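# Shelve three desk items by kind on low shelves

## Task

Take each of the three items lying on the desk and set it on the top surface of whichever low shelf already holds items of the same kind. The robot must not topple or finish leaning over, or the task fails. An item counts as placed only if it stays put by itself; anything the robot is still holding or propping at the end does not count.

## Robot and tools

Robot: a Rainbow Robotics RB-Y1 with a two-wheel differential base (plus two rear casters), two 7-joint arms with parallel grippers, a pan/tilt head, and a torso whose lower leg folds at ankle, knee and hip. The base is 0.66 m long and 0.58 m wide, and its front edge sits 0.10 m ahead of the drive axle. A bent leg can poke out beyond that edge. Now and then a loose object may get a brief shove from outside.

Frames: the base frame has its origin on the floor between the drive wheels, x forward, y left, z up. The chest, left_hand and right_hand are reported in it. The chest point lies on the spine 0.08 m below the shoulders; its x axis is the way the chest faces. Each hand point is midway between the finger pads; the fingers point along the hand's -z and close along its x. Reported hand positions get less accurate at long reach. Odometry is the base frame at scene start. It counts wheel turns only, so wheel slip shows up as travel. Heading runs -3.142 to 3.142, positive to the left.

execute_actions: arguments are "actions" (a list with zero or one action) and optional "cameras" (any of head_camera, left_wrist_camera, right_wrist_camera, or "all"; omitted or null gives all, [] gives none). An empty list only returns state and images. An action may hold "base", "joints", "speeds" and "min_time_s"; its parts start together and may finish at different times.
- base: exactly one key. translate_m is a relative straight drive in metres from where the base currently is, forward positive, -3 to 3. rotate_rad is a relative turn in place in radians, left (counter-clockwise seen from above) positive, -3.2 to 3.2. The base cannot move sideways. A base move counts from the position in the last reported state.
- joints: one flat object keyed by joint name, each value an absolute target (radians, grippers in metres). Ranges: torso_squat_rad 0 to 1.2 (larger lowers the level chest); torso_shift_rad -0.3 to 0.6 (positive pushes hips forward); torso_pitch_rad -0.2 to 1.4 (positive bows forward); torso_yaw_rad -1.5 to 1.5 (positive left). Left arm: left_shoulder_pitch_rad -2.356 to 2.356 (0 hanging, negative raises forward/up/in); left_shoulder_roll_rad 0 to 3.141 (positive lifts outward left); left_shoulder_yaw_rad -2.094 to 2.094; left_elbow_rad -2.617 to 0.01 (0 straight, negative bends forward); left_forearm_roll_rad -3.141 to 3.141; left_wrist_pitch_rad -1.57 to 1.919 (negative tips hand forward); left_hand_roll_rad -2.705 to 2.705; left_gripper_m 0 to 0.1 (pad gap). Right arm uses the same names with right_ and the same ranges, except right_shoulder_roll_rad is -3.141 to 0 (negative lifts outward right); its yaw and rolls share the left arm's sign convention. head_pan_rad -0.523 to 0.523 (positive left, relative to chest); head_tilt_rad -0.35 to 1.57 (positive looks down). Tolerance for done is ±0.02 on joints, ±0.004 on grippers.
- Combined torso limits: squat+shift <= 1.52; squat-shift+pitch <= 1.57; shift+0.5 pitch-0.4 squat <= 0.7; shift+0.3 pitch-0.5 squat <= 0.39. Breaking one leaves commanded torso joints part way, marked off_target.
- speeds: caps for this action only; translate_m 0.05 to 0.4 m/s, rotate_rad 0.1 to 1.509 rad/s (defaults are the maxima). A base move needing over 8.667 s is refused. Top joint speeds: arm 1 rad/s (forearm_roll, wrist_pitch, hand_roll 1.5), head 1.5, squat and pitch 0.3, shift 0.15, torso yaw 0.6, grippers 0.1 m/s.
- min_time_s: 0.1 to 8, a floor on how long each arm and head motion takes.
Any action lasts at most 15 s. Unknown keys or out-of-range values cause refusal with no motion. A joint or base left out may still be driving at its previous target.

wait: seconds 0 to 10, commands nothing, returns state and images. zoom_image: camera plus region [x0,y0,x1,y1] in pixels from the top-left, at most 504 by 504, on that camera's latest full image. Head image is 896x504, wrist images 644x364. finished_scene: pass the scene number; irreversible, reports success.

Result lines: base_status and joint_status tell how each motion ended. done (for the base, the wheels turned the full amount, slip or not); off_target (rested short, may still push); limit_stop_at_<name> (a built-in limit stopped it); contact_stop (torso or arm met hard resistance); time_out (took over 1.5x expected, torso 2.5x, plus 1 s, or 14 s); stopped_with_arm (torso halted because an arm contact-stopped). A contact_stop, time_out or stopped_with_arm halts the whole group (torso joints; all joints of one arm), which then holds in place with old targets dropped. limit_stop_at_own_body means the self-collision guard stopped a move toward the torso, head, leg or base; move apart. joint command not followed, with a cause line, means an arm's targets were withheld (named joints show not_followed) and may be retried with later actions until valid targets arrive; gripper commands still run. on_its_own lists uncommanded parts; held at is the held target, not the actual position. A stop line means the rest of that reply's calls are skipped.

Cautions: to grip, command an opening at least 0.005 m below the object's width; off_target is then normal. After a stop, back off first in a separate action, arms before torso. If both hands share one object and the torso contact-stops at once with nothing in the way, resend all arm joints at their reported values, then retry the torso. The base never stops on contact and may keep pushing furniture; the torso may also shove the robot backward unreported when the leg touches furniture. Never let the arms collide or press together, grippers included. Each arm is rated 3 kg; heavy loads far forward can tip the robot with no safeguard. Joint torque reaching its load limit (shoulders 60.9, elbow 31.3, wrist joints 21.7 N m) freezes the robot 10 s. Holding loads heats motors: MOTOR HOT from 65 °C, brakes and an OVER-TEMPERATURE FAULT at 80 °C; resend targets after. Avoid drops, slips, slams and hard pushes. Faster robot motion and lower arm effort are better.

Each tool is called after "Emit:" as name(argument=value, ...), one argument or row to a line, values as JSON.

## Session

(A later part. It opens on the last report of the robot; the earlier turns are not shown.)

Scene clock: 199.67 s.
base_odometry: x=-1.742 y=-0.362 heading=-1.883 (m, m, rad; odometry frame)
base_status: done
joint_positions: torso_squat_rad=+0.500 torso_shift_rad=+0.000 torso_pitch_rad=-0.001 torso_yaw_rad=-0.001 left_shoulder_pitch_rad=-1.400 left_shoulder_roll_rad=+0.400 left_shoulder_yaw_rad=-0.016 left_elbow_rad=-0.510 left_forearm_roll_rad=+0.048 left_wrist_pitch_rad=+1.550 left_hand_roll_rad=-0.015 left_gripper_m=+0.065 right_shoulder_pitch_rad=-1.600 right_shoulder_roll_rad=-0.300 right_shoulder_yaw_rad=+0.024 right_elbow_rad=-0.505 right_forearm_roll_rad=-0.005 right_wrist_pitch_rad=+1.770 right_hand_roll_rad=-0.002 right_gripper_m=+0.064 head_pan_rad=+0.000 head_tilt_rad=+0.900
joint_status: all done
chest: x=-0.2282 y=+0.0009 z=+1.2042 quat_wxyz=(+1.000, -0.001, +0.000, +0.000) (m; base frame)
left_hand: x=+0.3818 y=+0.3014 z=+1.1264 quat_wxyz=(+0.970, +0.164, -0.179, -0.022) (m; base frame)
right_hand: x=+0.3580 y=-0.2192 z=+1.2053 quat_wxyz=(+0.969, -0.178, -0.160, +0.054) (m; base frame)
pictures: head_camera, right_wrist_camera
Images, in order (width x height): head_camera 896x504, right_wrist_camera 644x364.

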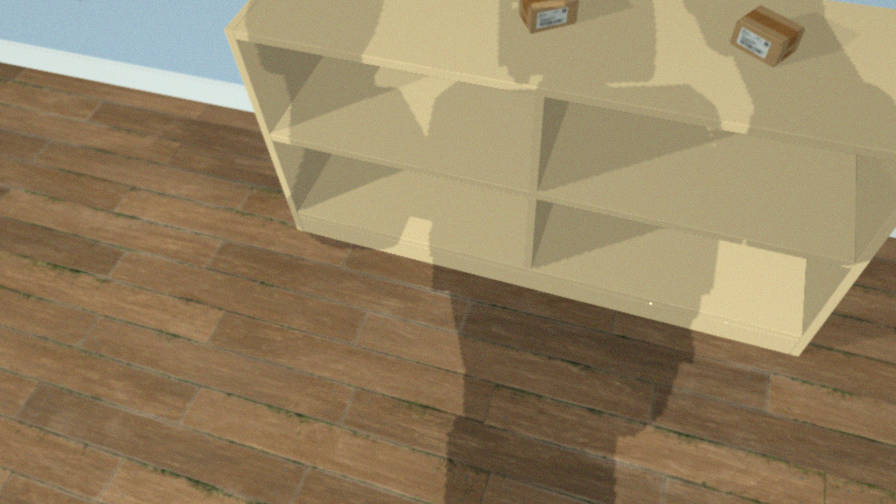

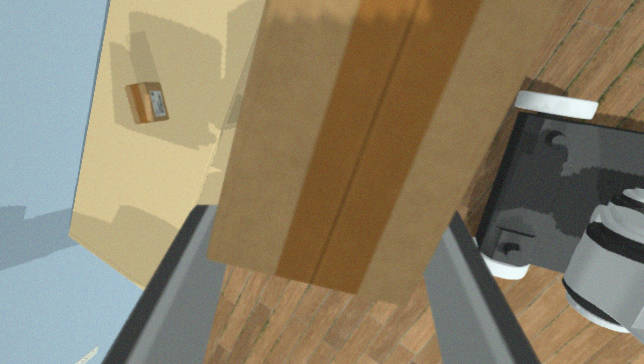

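Emit:
execute_actions(
  actions=[
    {"base":{"translate_m":0.55},"joints":{"torso_squat_rad":0.9,"torso_shift_rad":0.2,"right_shoulder_pitch_rad":-1.3,"right_shoulder_roll_rad":-0.15}},
  ],
  cameras=["head_camera","right_wrist_camera"],
)

Scene clock: 205.07 s.
base_odometry: x=-1.911 y=-0.886 heading=-1.883 (m, m, rad; odometry frame)
base_status: done
joint_positions: torso_squat_rad=+0.900 torso_shift_rad=+0.200 torso_pitch_rad=-0.001 torso_yaw_rad=-0.001 left_shoulder_pitch_rad=-1.400 left_shoulder_roll_rad=+0.400 left_shoulder_yaw_rad=-0.016 left_elbow_rad=-0.510 left_forearm_roll_rad=+0.048 left_wrist_pitch_rad=+1.550 left_hand_roll_rad=-0.015 left_gripper_m=+0.065 right_shoulder_pitch_rad=-1.300 right_shoulder_roll_rad=-0.150 right_shoulder_yaw_rad=+0.024 right_elbow_rad=-0.505 right_forearm_roll_rad=-0.005 right_wrist_pitch_rad=+1.770 right_hand_roll_rad=-0.002 right_gripper_m=+0.064 head_pan_rad=+0.000 head_tilt_rad=+0.900
joint_status: all done
chest: x=-0.1417 y=+0.0008 z=+1.0164 quat_wxyz=(+1.000, -0.001, +0.000, +0.000) (m; base frame)
left_hand: x=+0.4683 y=+0.3013 z=+0.9384 quat_wxyz=(+0.970, +0.164, -0.179, -0.022) (m; base frame)
right_hand: x=+0.3859 y=-0.1949 z=+0.8305 quat_wxyz=(+0.983, -0.155, -0.001, +0.100) (m; base frame)
pictures: head_camera, right_wrist_camera
Images, in order (width x height): head_camera 896x504, right_wrist_camera 644x364.

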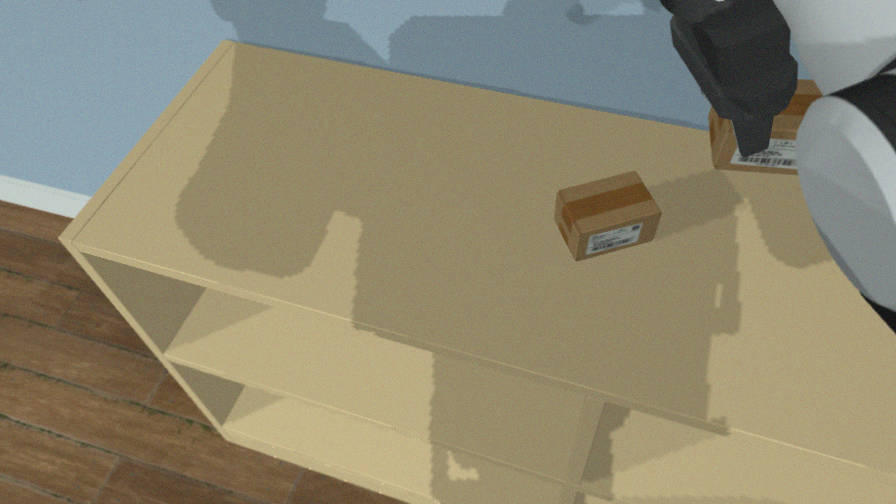

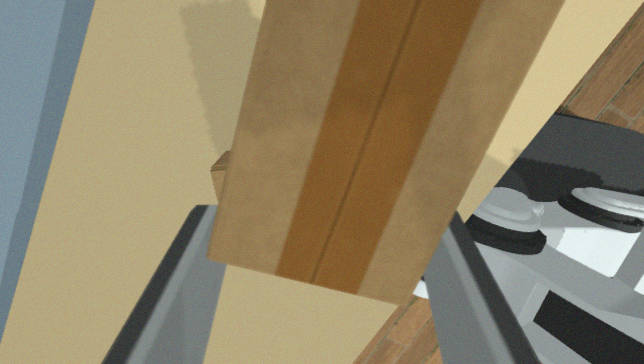

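Lower about 0.1 and release.

Emit:
execute_actions(
  actions=[
    {"joints":{"right_shoulder_pitch_rad":-1.1,"right_wrist_pitch_rad":1.6}},
  ],
  cameras=[],
)

Emit:
execute_actions(
  actions=[
    {"joints":{"right_gripper_m":0.1}},
  ],
  cameras=[],
)

Emit:
execute_actions(
  actions=[
    {"base":{"translate_m":-0.5},"joints":{"right_shoulder_pitch_rad":-1.4,"torso_squat_rad":0.5,"torso_shift_rad":0.0,"head_tilt_rad":0.7}},
  ],
  cameras=["head_camera"],
)

Scene clock: 209.30 s.
base_odometry: x=-1.911 y=-0.886 heading=-1.883 (m, m, rad; odometry frame)
base_status: not commanded
joint_positions: torso_squat_rad=+0.900 torso_shift_rad=+0.200 torso_pitch_rad=-0.001 torso_yaw_rad=-0.001 left_shoulder_pitch_rad=-1.400 left_shoulder_roll_rad=+0.400 left_shoulder_yaw_rad=-0.016 left_elbow_rad=-0.510 left_forearm_roll_rad=+0.048 left_wrist_pitch_rad=+1.550 left_hand_roll_rad=-0.015 left_gripper_m=+0.065 right_shoulder_pitch_rad=-1.100 right_shoulder_roll_rad=-0.150 right_shoulder_yaw_rad=+0.024 right_elbow_rad=-0.505 right_forearm_roll_rad=-0.005 right_wrist_pitch_rad=+1.600 right_hand_roll_rad=-0.002 right_gripper_m=+0.064 head_pan_rad=+0.000 head_tilt_rad=+0.900
joint_status: all done
chest: x=-0.1418 y=+0.0008 z=+1.0164 quat_wxyz=(+1.000, -0.001, +0.000, +0.000) (m; base frame)
left_hand: x=+0.4683 y=+0.3012 z=+0.9384 quat_wxyz=(+0.970, +0.164, -0.179, -0.022) (m; base frame)
right_hand: x=+0.3656 y=-0.2232 z=+0.7314 quat_wxyz=(+0.986, -0.137, +0.012, +0.092) (m; base frame)
pictures: none
No camera images: the call's "cameras" was empty. Leave "cameras" out to get every camera's image.

Scene clock: 210.40 s.
base_odometry: x=-1.911 y=-0.886 heading=-1.883 (m, m, rad; odometry frame)
base_status: not commanded
joint_positions: torso_squat_rad=+0.900 torso_shift_rad=+0.200 torso_pitch_rad=-0.001 torso_yaw_rad=-0.001 left_shoulder_pitch_rad=-1.400 left_shoulder_roll_rad=+0.400 left_shoulder_yaw_rad=-0.016 left_elbow_rad=-0.510 left_forearm_roll_rad=+0.048 left_wrist_pitch_rad=+1.550 left_hand_roll_rad=-0.015 left_gripper_m=+0.065 right_shoulder_pitch_rad=-1.100 right_shoulder_roll_rad=-0.150 right_shoulder_yaw_rad=+0.024 right_elbow_rad=-0.505 right_forearm_roll_rad=-0.005 right_wrist_pitch_rad=+1.600 right_hand_roll_rad=-0.002 right_gripper_m=+0.100 head_pan_rad=+0.000 head_tilt_rad=+0.900
joint_status: all done
chest: x=-0.1418 y=+0.0008 z=+1.0164 quat_wxyz=(+1.000, -0.001, +0.000, +0.000) (m; base frame)
left_hand: x=+0.4683 y=+0.3012 z=+0.9384 quat_wxyz=(+0.970, +0.164, -0.179, -0.022) (m; base frame)
right_hand: x=+0.3656 y=-0.2232 z=+0.7314 quat_wxyz=(+0.986, -0.137, +0.012, +0.092) (m; base frame)
pictures: none
No camera images: the call's "cameras" was empty. Leave "cameras" out to get every camera's image.

Scene clock: 213.13 s.
base_odometry: x=-1.758 y=-0.410 heading=-1.882 (m, m, rad; odometry frame)
base_status: done
joint_positions: torso_squat_rad=+0.500 torso_shift_rad=+0.000 torso_pitch_rad=-0.001 torso_yaw_rad=-0.001 left_shoulder_pitch_rad=-1.400 left_shoulder_roll_rad=+0.400 left_shoulder_yaw_rad=-0.016 left_elbow_rad=-0.510 left_forearm_roll_rad=+0.048 left_wrist_pitch_rad=+1.550 left_hand_roll_rad=-0.015 left_gripper_m=+0.065 right_shoulder_pitch_rad=-1.401 right_shoulder_roll_rad=-0.150 right_shoulder_yaw_rad=+0.024 right_elbow_rad=-0.506 right_forearm_roll_rad=-0.005 right_wrist_pitch_rad=+1.600 right_hand_roll_rad=-0.002 right_gripper_m=+0.100 head_pan_rad=+0.000 head_tilt_rad=+0.700
joint_status: all done
chest: x=-0.2283 y=+0.0009 z=+1.2042 quat_wxyz=(+1.000, -0.001, +0.000, +0.000) (m; base frame)
left_hand: x=+0.3817 y=+0.3014 z=+1.1263 quat_wxyz=(+0.970, +0.164, -0.179, -0.022) (m; base frame)
right_hand: x=+0.3585 y=-0.1662 z=+1.0750 quat_wxyz=(+0.972, -0.149, -0.134, +0.122) (m; base frame)
pictures: head_camera
Images, in order (width x height): head_camera 896x504.

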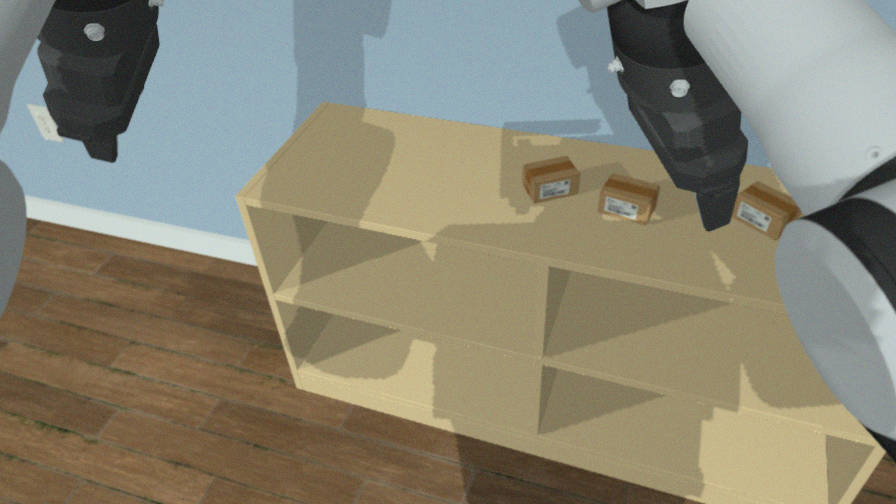

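Emit:
execute_actions(
  actions=[
    {"base":{"rotate_rad":1.763},"joints":{"left_gripper_m":0.1,"left_shoulder_roll_rad":0.2,"left_wrist_pitch_rad":1.9}},
  ],
  cameras=[],
)

Emit:
execute_actions(
  actions=[
    {"base":{"translate_m":3.0}},
  ],
  cameras=[],
)

Emit:
execute_actions(
  actions=[
    {"base":{"translate_m":0.55}},
  ],
  cameras=[],
)

Emit:
execute_actions(
  actions=[
    {"base":{"rotate_rad":-0.48},"joints":{"torso_squat_rad":0.95,"torso_shift_rad":0.25}},
  ],
  cameras=["head_camera","left_wrist_camera"],
)

Scene clock: 221.77 s.
base_odometry: x=-1.758 y=-0.410 heading=-0.119 (m, m, rad; odometry frame)
base_status: done
joint_positions: torso_squat_rad=+0.500 torso_shift_rad=+0.000 torso_pitch_rad=-0.001 torso_yaw_rad=-0.001 left_shoulder_pitch_rad=-1.400 left_shoulder_roll_rad=+0.200 left_shoulder_yaw_rad=-0.016 left_elbow_rad=-0.510 left_forearm_roll_rad=+0.048 left_wrist_pitch_rad=+1.900 left_hand_roll_rad=-0.015 left_gripper_m=+0.099 right_shoulder_pitch_rad=-1.400 right_shoulder_roll_rad=-0.150 right_shoulder_yaw_rad=+0.024 right_elbow_rad=-0.505 right_forearm_roll_rad=-0.005 right_wrist_pitch_rad=+1.600 right_hand_roll_rad=-0.002 right_gripper_m=+0.100 head_pan_rad=+0.000 head_tilt_rad=+0.700
joint_status: all done
chest: x=-0.2283 y=+0.0009 z=+1.2042 quat_wxyz=(+1.000, -0.001, +0.000, +0.000) (m; base frame)
left_hand: x=+0.2957 y=+0.1992 z=+1.0748 quat_wxyz=(+0.985, +0.144, +0.011, -0.090) (m; base frame)
right_hand: x=+0.3584 y=-0.1663 z=+1.0750 quat_wxyz=(+0.972, -0.149, -0.134, +0.122) (m; base frame)
pictures: none
No camera images: the call's "cameras" was empty. Leave "cameras" out to get every camera's image.

Scene clock: 230.83 s.
base_odometry: x=+1.221 y=-0.767 heading=-0.119 (m, m, rad; odometry frame)
base_status: done
joint_positions: torso_squat_rad=+0.500 torso_shift_rad=+0.000 torso_pitch_rad=-0.001 torso_yaw_rad=-0.001 left_shoulder_pitch_rad=-1.400 left_shoulder_roll_rad=+0.200 left_shoulder_yaw_rad=-0.016 left_elbow_rad=-0.510 left_forearm_roll_rad=+0.048 left_wrist_pitch_rad=+1.900 left_hand_roll_rad=-0.015 left_gripper_m=+0.099 right_shoulder_pitch_rad=-1.400 right_shoulder_roll_rad=-0.150 right_shoulder_yaw_rad=+0.024 right_elbow_rad=-0.505 right_forearm_roll_rad=-0.005 right_wrist_pitch_rad=+1.600 right_hand_roll_rad=-0.002 right_gripper_m=+0.100 head_pan_rad=+0.000 head_tilt_rad=+0.700
joint_status: not commanded
chest: x=-0.2282 y=+0.0009 z=+1.2042 quat_wxyz=(+1.000, -0.001, +0.000, +0.000) (m; base frame)
left_hand: x=+0.2957 y=+0.1992 z=+1.0748 quat_wxyz=(+0.985, +0.144, +0.011, -0.090) (m; base frame)
right_hand: x=+0.3585 y=-0.1663 z=+1.0749 quat_wxyz=(+0.972, -0.149, -0.133, +0.122) (m; base frame)
pictures: none
No camera images: the call's "cameras" was empty. Leave "cameras" out to get every camera's image.

Scene clock: 233.67 s.
base_odometry: x=+1.767 y=-0.832 heading=-0.119 (m, m, rad; odometry frame)
base_status: done
joint_positions: torso_squat_rad=+0.500 torso_shift_rad=+0.000 torso_pitch_rad=-0.001 torso_yaw_rad=-0.001 left_shoulder_pitch_rad=-1.400 left_shoulder_roll_rad=+0.200 left_shoulder_yaw_rad=-0.016 left_elbow_rad=-0.510 left_forearm_roll_rad=+0.048 left_wrist_pitch_rad=+1.900 left_hand_roll_rad=-0.015 left_gripper_m=+0.099 right_shoulder_pitch_rad=-1.400 right_shoulder_roll_rad=-0.150 right_shoulder_yaw_rad=+0.024 right_elbow_rad=-0.505 right_forearm_roll_rad=-0.005 right_wrist_pitch_rad=+1.600 right_hand_roll_rad=-0.002 right_gripper_m=+0.100 head_pan_rad=+0.000 head_tilt_rad=+0.700
joint_status: not commanded
chest: x=-0.2282 y=+0.0009 z=+1.2042 quat_wxyz=(+1.000, -0.001, +0.000, +0.000) (m; base frame)
left_hand: x=+0.2958 y=+0.1992 z=+1.0748 quat_wxyz=(+0.985, +0.144, +0.011, -0.090) (m; base frame)
right_hand: x=+0.3585 y=-0.1663 z=+1.0749 quat_wxyz=(+0.972, -0.149, -0.133, +0.122) (m; base frame)
pictures: none
No camera images: the call's "cameras" was empty. Leave "cameras" out to get every camera's image.

Scene clock: 236.27 s.
base_odometry: x=+1.767 y=-0.832 heading=-0.598 (m, m, rad; odometry frame)
base_status: done
joint_positions: torso_squat_rad=+0.950 torso_shift_rad=+0.250 torso_pitch_rad=-0.001 torso_yaw_rad=-0.001 left_shoulder_pitch_rad=-1.400 left_shoulder_roll_rad=+0.200 left_shoulder_yaw_rad=-0.016 left_elbow_rad=-0.510 left_forearm_roll_rad=+0.048 left_wrist_pitch_rad=+1.900 left_hand_roll_rad=-0.015 left_gripper_m=+0.099 right_shoulder_pitch_rad=-1.400 right_shoulder_roll_rad=-0.150 right_shoulder_yaw_rad=+0.024 right_elbow_rad=-0.505 right_forearm_roll_rad=-0.005 right_wrist_pitch_rad=+1.600 right_hand_roll_rad=-0.002 right_gripper_m=+0.100 head_pan_rad=+0.000 head_tilt_rad=+0.700
joint_status: all done
chest: x=-0.1275 y=+0.0008 z=+0.9844 quat_wxyz=(+1.000, -0.001, +0.000, +0.000) (m; base frame)
left_hand: x=+0.3965 y=+0.1991 z=+0.8550 quat_wxyz=(+0.985, +0.144, +0.011, -0.090) (m; base frame)
right_hand: x=+0.4592 y=-0.1664 z=+0.8551 quat_wxyz=(+0.972, -0.149, -0.133, +0.122) (m; base frame)
pictures: head_camera, left_wrist_camera
Images, in order (width x height): head_camera 896x504, left_wrist_camera 644x364.

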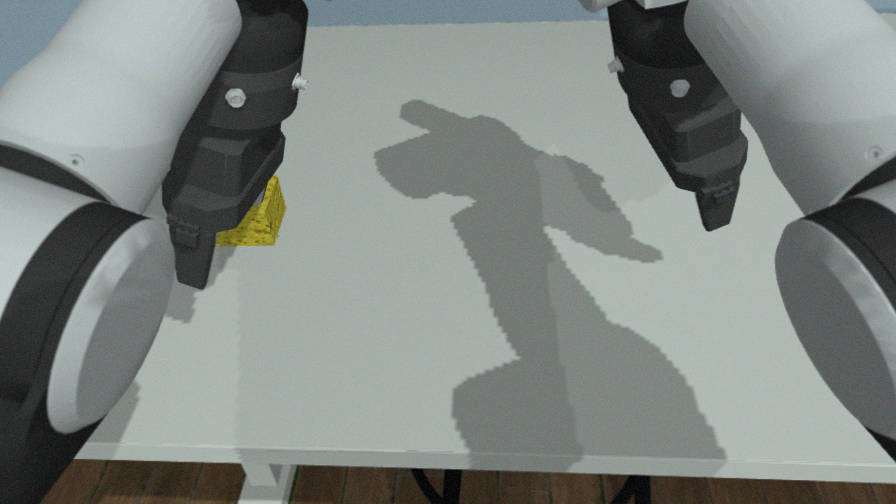

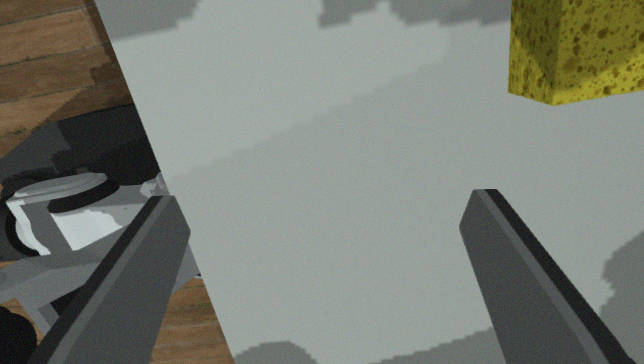

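Need forward ~0.1 and outward a bit.

Emit:
execute_actions(
  actions=[
    {"base":{"translate_m":0.11},"joints":{"left_shoulder_roll_rad":0.27}},
  ],
  cameras=["left_wrist_camera"],
)

Scene clock: 239.23 s.
base_odometry: x=+1.858 y=-0.894 heading=-0.599 (m, m, rad; odometry frame)
base_status: done
joint_positions: torso_squat_rad=+0.950 torso_shift_rad=+0.250 torso_pitch_rad=-0.001 torso_yaw_rad=-0.001 left_shoulder_pitch_rad=-1.400 left_shoulder_roll_rad=+0.270 left_shoulder_yaw_rad=-0.016 left_elbow_rad=-0.510 left_forearm_roll_rad=+0.048 left_wrist_pitch_rad=+1.900 left_hand_roll_rad=-0.015 left_gripper_m=+0.099 right_shoulder_pitch_rad=-1.400 right_shoulder_roll_rad=-0.150 right_shoulder_yaw_rad=+0.024 right_elbow_rad=-0.505 right_forearm_roll_rad=-0.005 right_wrist_pitch_rad=+1.600 right_hand_roll_rad=-0.002 right_gripper_m=+0.100 head_pan_rad=+0.000 head_tilt_rad=+0.700
joint_status: all done
chest: x=-0.1275 y=+0.0008 z=+0.9845 quat_wxyz=(+1.000, -0.001, +0.000, +0.000) (m; base frame)
left_hand: x=+0.4015 y=+0.2358 z=+0.8673 quat_wxyz=(+0.987, +0.151, +0.005, -0.056) (m; base frame)
right_hand: x=+0.4592 y=-0.1664 z=+0.8551 quat_wxyz=(+0.972, -0.149, -0.133, +0.122) (m; base frame)
pictures: left_wrist_camera
Images, in order (width x height): left_wrist_camera 644x364.

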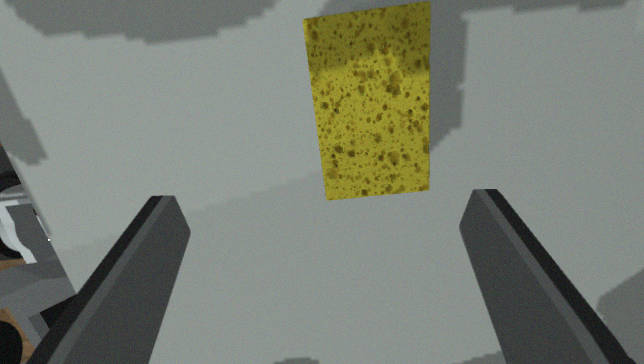

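Emit:
execute_actions(
  actions=[
    {"base":{"translate_m":0.02},"joints":{"left_shoulder_pitch_rad":-1.22,"left_wrist_pitch_rad":1.72}},
  ],
  cameras=[],
)

Emit:
execute_actions(
  actions=[
    {"joints":{"left_gripper_m":0.0}},
  ],
  cameras=["left_wrist_camera"],
)

Scene clock: 241.77 s.
base_odometry: x=+1.875 y=-0.905 heading=-0.599 (m, m, rad; odometry frame)
base_status: done
joint_positions: torso_squat_rad=+0.950 torso_shift_rad=+0.250 torso_pitch_rad=-0.001 torso_yaw_rad=-0.001 left_shoulder_pitch_rad=-1.220 left_shoulder_roll_rad=+0.270 left_shoulder_yaw_rad=-0.016 left_elbow_rad=-0.510 left_forearm_roll_rad=+0.048 left_wrist_pitch_rad=+1.720 left_hand_roll_rad=-0.015 left_gripper_m=+0.099 right_shoulder_pitch_rad=-1.400 right_shoulder_roll_rad=-0.150 right_shoulder_yaw_rad=+0.024 right_elbow_rad=-0.505 right_forearm_roll_rad=-0.005 right_wrist_pitch_rad=+1.600 right_hand_roll_rad=-0.002 right_gripper_m=+0.100 head_pan_rad=+0.000 head_tilt_rad=+0.700
joint_status: all done
chest: x=-0.1274 y=+0.0008 z=+0.9845 quat_wxyz=(+1.000, -0.001, +0.000, +0.000) (m; base frame)
left_hand: x=+0.4001 y=+0.2645 z=+0.7767 quat_wxyz=(+0.988, +0.143, +0.004, -0.051) (m; base frame)
right_hand: x=+0.4593 y=-0.1664 z=+0.8550 quat_wxyz=(+0.972, -0.149, -0.133, +0.122) (m; base frame)
pictures: none
No camera images: the call's "cameras" was empty. Leave "cameras" out to get every camera's image.

Scene clock: 243.23 s.
base_odometry: x=+1.874 y=-0.905 heading=-0.599 (m, m, rad; odometry frame)
base_status: not commanded
joint_positions: torso_squat_rad=+0.950 torso_shift_rad=+0.250 torso_pitch_rad=-0.001 torso_yaw_rad=-0.001 left_shoulder_pitch_rad=-1.220 left_shoulder_roll_rad=+0.270 left_shoulder_yaw_rad=-0.016 left_elbow_rad=-0.510 left_forearm_roll_rad=+0.048 left_wrist_pitch_rad=+1.720 left_hand_roll_rad=-0.015 left_gripper_m=+0.057 right_shoulder_pitch_rad=-1.400 right_shoulder_roll_rad=-0.150 right_shoulder_yaw_rad=+0.024 right_elbow_rad=-0.505 right_forearm_roll_rad=-0.005 right_wrist_pitch_rad=+1.600 right_hand_roll_rad=-0.002 right_gripper_m=+0.100 head_pan_rad=+0.000 head_tilt_rad=+0.700
joint_status: left_gripper_m off_target (ended at +0.057, target +0.000)
chest: x=-0.1274 y=+0.0008 z=+0.9845 quat_wxyz=(+1.000, -0.001, +0.000, +0.000) (m; base frame)
left_hand: x=+0.4001 y=+0.2645 z=+0.7768 quat_wxyz=(+0.988, +0.143, +0.004, -0.051) (m; base frame)
right_hand: x=+0.4593 y=-0.1664 z=+0.8550 quat_wxyz=(+0.972, -0.149, -0.133, +0.122) (m; base frame)
pictures: left_wrist_camera
Images, in order (width x height): left_wrist_camera 644x364.

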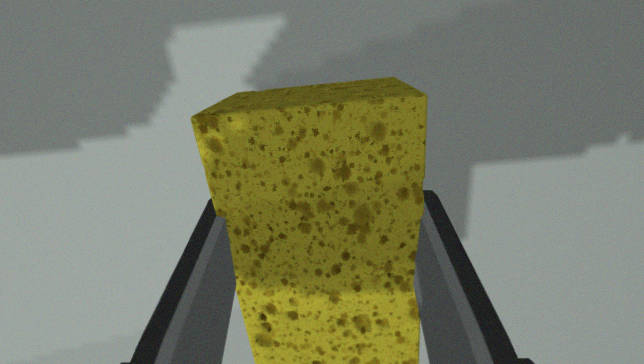

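Emit:
execute_actions(
  actions=[
    {"base":{"translate_m":-0.5},"joints":{"left_shoulder_pitch_rad":-1.45,"left_gripper_m":0.04,"torso_squat_rad":0.5,"torso_shift_rad":0.0}},
  ],
  cameras=[],
)

Emit:
execute_actions(
  actions=[
    {"base":{"rotate_rad":2.96}},
  ],
  cameras=[],
)

Emit:
execute_actions(
  actions=[
    {"base":{"translate_m":3.0}},
  ],
  cameras=["head_camera"],
)

Scene clock: 249.70 s.
base_odometry: x=+1.461 y=-0.623 heading=-0.599 (m, m, rad; odometry frame)
base_status: done
joint_positions: torso_squat_rad=+0.500 torso_shift_rad=+0.000 torso_pitch_rad=-0.001 torso_yaw_rad=-0.001 left_shoulder_pitch_rad=-1.450 left_shoulder_roll_rad=+0.270 left_shoulder_yaw_rad=-0.016 left_elbow_rad=-0.510 left_forearm_roll_rad=+0.048 left_wrist_pitch_rad=+1.720 left_hand_roll_rad=-0.015 left_gripper_m=+0.057 right_shoulder_pitch_rad=-1.400 right_shoulder_roll_rad=-0.150 right_shoulder_yaw_rad=+0.024 right_elbow_rad=-0.505 right_forearm_roll_rad=-0.005 right_wrist_pitch_rad=+1.600 right_hand_roll_rad=-0.002 right_gripper_m=+0.100 head_pan_rad=+0.000 head_tilt_rad=+0.700
joint_status: left_gripper_m off_target (ended at +0.057, target +0.040); the others done
chest: x=-0.2283 y=+0.0009 z=+1.2042 quat_wxyz=(+1.000, -0.001, +0.000, +0.000) (m; base frame)
left_hand: x=+0.3503 y=+0.2210 z=+1.1169 quat_wxyz=(+0.980, +0.147, -0.108, -0.074) (m; base frame)
right_hand: x=+0.3584 y=-0.1663 z=+1.0749 quat_wxyz=(+0.972, -0.149, -0.133, +0.122) (m; base frame)
pictures: none
No camera images: the call's "cameras" was empty. Leave "cameras" out to get every camera's image.

Scene clock: 254.90 s.
base_odometry: x=+1.461 y=-0.623 heading=+2.360 (m, m, rad; odometry frame)
base_status: done
joint_positions: torso_squat_rad=+0.500 torso_shift_rad=+0.000 torso_pitch_rad=-0.001 torso_yaw_rad=-0.001 left_shoulder_pitch_rad=-1.450 left_shoulder_roll_rad=+0.270 left_shoulder_yaw_rad=-0.016 left_elbow_rad=-0.510 left_forearm_roll_rad=+0.048 left_wrist_pitch_rad=+1.720 left_hand_roll_rad=-0.015 left_gripper_m=+0.057 right_shoulder_pitch_rad=-1.400 right_shoulder_roll_rad=-0.150 right_shoulder_yaw_rad=+0.024 right_elbow_rad=-0.505 right_forearm_roll_rad=-0.005 right_wrist_pitch_rad=+1.600 right_hand_roll_rad=-0.002 right_gripper_m=+0.100 head_pan_rad=+0.000 head_tilt_rad=+0.700
joint_status: not commanded
chest: x=-0.2283 y=+0.0009 z=+1.2042 quat_wxyz=(+1.000, -0.001, +0.000, +0.000) (m; base frame)
left_hand: x=+0.3503 y=+0.2210 z=+1.1169 quat_wxyz=(+0.980, +0.148, -0.108, -0.074) (m; base frame)
right_hand: x=+0.3584 y=-0.1663 z=+1.0749 quat_wxyz=(+0.972, -0.149, -0.133, +0.122) (m; base frame)
pictures: none
No camera images: the call's "cameras" was empty. Leave "cameras" out to get every camera's image.

Scene clock: 263.97 s.
base_odometry: x=-0.669 y=+1.489 heading=+2.360 (m, m, rad; odometry frame)
base_status: done
joint_positions: torso_squat_rad=+0.500 torso_shift_rad=+0.000 torso_pitch_rad=-0.001 torso_yaw_rad=-0.001 left_shoulder_pitch_rad=-1.450 left_shoulder_roll_rad=+0.270 left_shoulder_yaw_rad=-0.016 left_elbow_rad=-0.510 left_forearm_roll_rad=+0.048 left_wrist_pitch_rad=+1.720 left_hand_roll_rad=-0.015 left_gripper_m=+0.057 right_shoulder_pitch_rad=-1.400 right_shoulder_roll_rad=-0.150 right_shoulder_yaw_rad=+0.024 right_elbow_rad=-0.505 right_forearm_roll_rad=-0.005 right_wrist_pitch_rad=+1.600 right_hand_roll_rad=-0.002 right_gripper_m=+0.100 head_pan_rad=+0.000 head_tilt_rad=+0.700
joint_status: not commanded
chest: x=-0.2282 y=+0.0009 z=+1.2042 quat_wxyz=(+1.000, -0.001, +0.000, +0.000) (m; base frame)
left_hand: x=+0.3504 y=+0.2210 z=+1.1168 quat_wxyz=(+0.980, +0.147, -0.108, -0.074) (m; base frame)
right_hand: x=+0.3585 y=-0.1663 z=+1.0748 quat_wxyz=(+0.972, -0.149, -0.133, +0.122) (m; base frame)
pictures: head_camera
Images, in order (width x height): head_camera 896x504.

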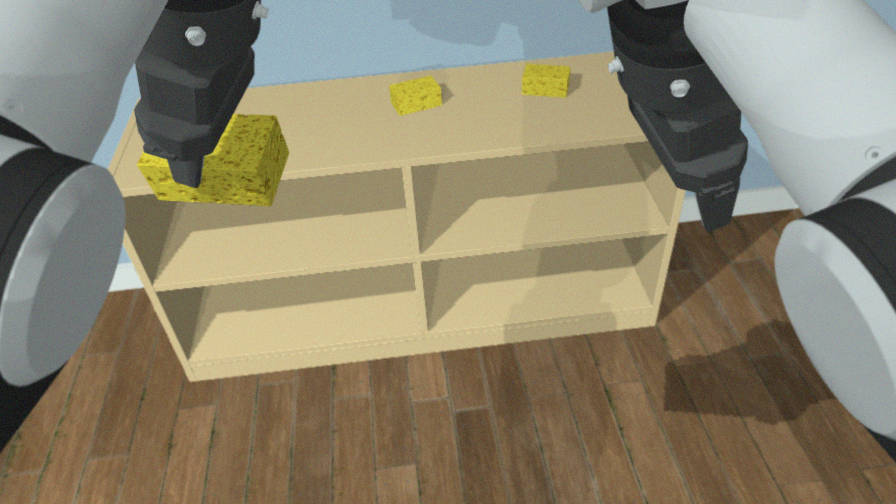

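Emit:
execute_actions(
  actions=[
    {"base":{"translate_m":0.75},"joints":{"torso_squat_rad":0.9,"torso_shift_rad":0.2,"left_shoulder_pitch_rad":-1.25,"head_tilt_rad":0.9}},
  ],
  cameras=["head_camera","left_wrist_camera"],
)

Scene clock: 269.97 s.
base_odometry: x=-1.202 y=+2.017 heading=+2.361 (m, m, rad; odometry frame)
base_status: done
joint_positions: torso_squat_rad=+0.900 torso_shift_rad=+0.200 torso_pitch_rad=-0.001 torso_yaw_rad=-0.001 left_shoulder_pitch_rad=-1.250 left_shoulder_roll_rad=+0.270 left_shoulder_yaw_rad=-0.016 left_elbow_rad=-0.510 left_forearm_roll_rad=+0.048 left_wrist_pitch_rad=+1.720 left_hand_roll_rad=-0.015 left_gripper_m=+0.057 right_shoulder_pitch_rad=-1.400 right_shoulder_roll_rad=-0.150 right_shoulder_yaw_rad=+0.024 right_elbow_rad=-0.505 right_forearm_roll_rad=-0.005 right_wrist_pitch_rad=+1.600 right_hand_roll_rad=-0.002 right_gripper_m=+0.100 head_pan_rad=+0.000 head_tilt_rad=+0.900
joint_status: all done
chest: x=-0.1417 y=+0.0008 z=+1.0164 quat_wxyz=(+1.000, -0.001, +0.000, +0.000) (m; base frame)
left_hand: x=+0.3941 y=+0.2590 z=+0.8237 quat_wxyz=(+0.988, +0.143, -0.011, -0.055) (m; base frame)
right_hand: x=+0.4449 y=-0.1664 z=+0.8870 quat_wxyz=(+0.972, -0.149, -0.133, +0.122) (m; base frame)
pictures: head_camera, left_wrist_camera
Images, in order (width x height): head_camera 896x504, left_wrist_camera 644x364.

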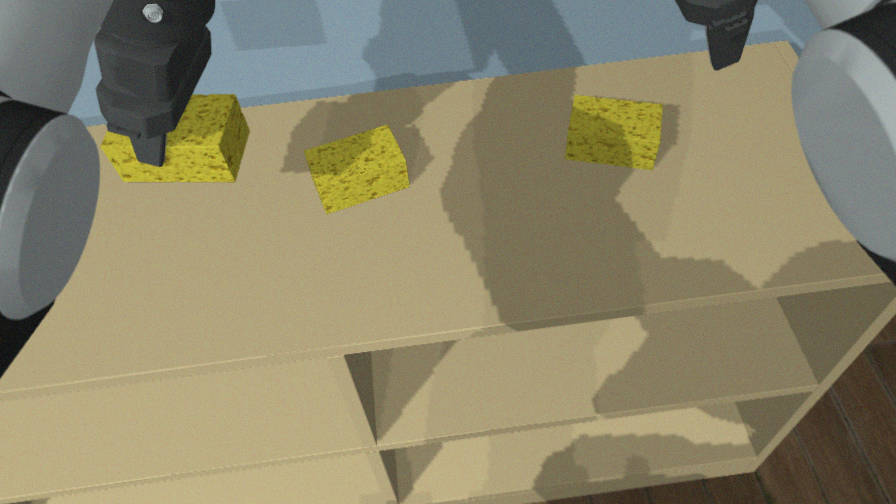

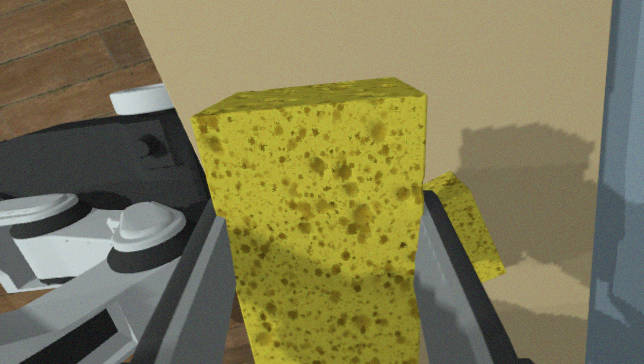

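Emit:
execute_actions(
  actions=[
    {"joints":{"left_shoulder_pitch_rad":-1.05,"left_wrist_pitch_rad":1.55}},
  ],
  cameras=[],
)

Emit:
execute_actions(
  actions=[
    {"joints":{"left_gripper_m":0.1}},
  ],
  cameras=[],
)

Emit:
execute_actions(
  actions=[
    {"joints":{"left_shoulder_pitch_rad":-1.4}},
  ],
  cameras=["head_camera"],
)

Scene clock: 275.20 s.
base_odometry: x=-1.202 y=+2.017 heading=+2.361 (m, m, rad; odometry frame)
base_status: not commanded
joint_positions: torso_squat_rad=+0.900 torso_shift_rad=+0.200 torso_pitch_rad=-0.001 torso_yaw_rad=-0.001 left_shoulder_pitch_rad=-1.050 left_shoulder_roll_rad=+0.270 left_shoulder_yaw_rad=-0.016 left_elbow_rad=-0.510 left_forearm_roll_rad=+0.048 left_wrist_pitch_rad=+1.550 left_hand_roll_rad=-0.015 left_gripper_m=+0.057 right_shoulder_pitch_rad=-1.400 right_shoulder_roll_rad=-0.150 right_shoulder_yaw_rad=+0.024 right_elbow_rad=-0.505 right_forearm_roll_rad=-0.005 right_wrist_pitch_rad=+1.600 right_hand_roll_rad=-0.002 right_gripper_m=+0.100 head_pan_rad=+0.000 head_tilt_rad=+0.900
joint_status: all done
chest: x=-0.1418 y=+0.0008 z=+1.0164 quat_wxyz=(+1.000, -0.001, +0.000, +0.000) (m; base frame)
left_hand: x=+0.3688 y=+0.2914 z=+0.7249 quat_wxyz=(+0.990, +0.136, +0.003, -0.046) (m; base frame)
right_hand: x=+0.4449 y=-0.1664 z=+0.8870 quat_wxyz=(+0.972, -0.149, -0.133, +0.122) (m; base frame)
pictures: none
No camera images: the call's "cameras" was empty. Leave "cameras" out to get every camera's image.

Scene clock: 276.27 s.
base_odometry: x=-1.202 y=+2.017 heading=+2.361 (m, m, rad; odometry frame)
base_status: not commanded
joint_positions: torso_squat_rad=+0.900 torso_shift_rad=+0.200 torso_pitch_rad=-0.001 torso_yaw_rad=-0.001 left_shoulder_pitch_rad=-1.050 left_shoulder_roll_rad=+0.270 left_shoulder_yaw_rad=-0.016 left_elbow_rad=-0.510 left_forearm_roll_rad=+0.048 left_wrist_pitch_rad=+1.550 left_hand_roll_rad=-0.015 left_gripper_m=+0.099 right_shoulder_pitch_rad=-1.400 right_shoulder_roll_rad=-0.150 right_shoulder_yaw_rad=+0.024 right_elbow_rad=-0.505 right_forearm_roll_rad=-0.005 right_wrist_pitch_rad=+1.600 right_hand_roll_rad=-0.002 right_gripper_m=+0.100 head_pan_rad=+0.000 head_tilt_rad=+0.900
joint_status: all done
chest: x=-0.1418 y=+0.0008 z=+1.0164 quat_wxyz=(+1.000, -0.001, +0.000, +0.000) (m; base frame)
left_hand: x=+0.3688 y=+0.2914 z=+0.7249 quat_wxyz=(+0.990, +0.136, +0.003, -0.046) (m; base frame)
right_hand: x=+0.4449 y=-0.1664 z=+0.8870 quat_wxyz=(+0.972, -0.149, -0.133, +0.122) (m; base frame)
pictures: none
No camera images: the call's "cameras" was empty. Leave "cameras" out to get every camera's image.

Scene clock: 277.23 s.
base_odometry: x=-1.202 y=+2.017 heading=+2.361 (m, m, rad; odometry frame)
base_status: not commanded
joint_positions: torso_squat_rad=+0.900 torso_shift_rad=+0.200 torso_pitch_rad=-0.001 torso_yaw_rad=-0.001 left_shoulder_pitch_rad=-1.400 left_shoulder_roll_rad=+0.270 left_shoulder_yaw_rad=-0.016 left_elbow_rad=-0.510 left_forearm_roll_rad=+0.048 left_wrist_pitch_rad=+1.550 left_hand_roll_rad=-0.015 left_gripper_m=+0.099 right_shoulder_pitch_rad=-1.400 right_shoulder_roll_rad=-0.150 right_shoulder_yaw_rad=+0.024 right_elbow_rad=-0.505 right_forearm_roll_rad=-0.005 right_wrist_pitch_rad=+1.600 right_hand_roll_rad=-0.002 right_gripper_m=+0.100 head_pan_rad=+0.000 head_tilt_rad=+0.900
joint_status: all done
chest: x=-0.1418 y=+0.0008 z=+1.0164 quat_wxyz=(+1.000, -0.001, +0.000, +0.000) (m; base frame)
left_hand: x=+0.4658 y=+0.2240 z=+0.9111 quat_wxyz=(+0.972, +0.142, -0.167, -0.082) (m; base frame)
right_hand: x=+0.4449 y=-0.1664 z=+0.8871 quat_wxyz=(+0.972, -0.149, -0.133, +0.122) (m; base frame)
pictures: head_camera
Images, in order (width x height): head_camera 896x504.

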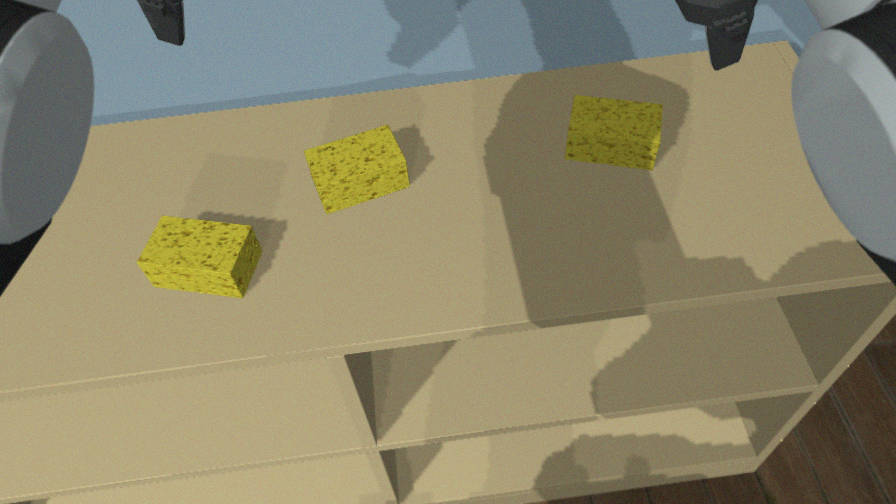

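Emit:
finished_scene(
  scene=1,
)

The scene is finished: the task was done.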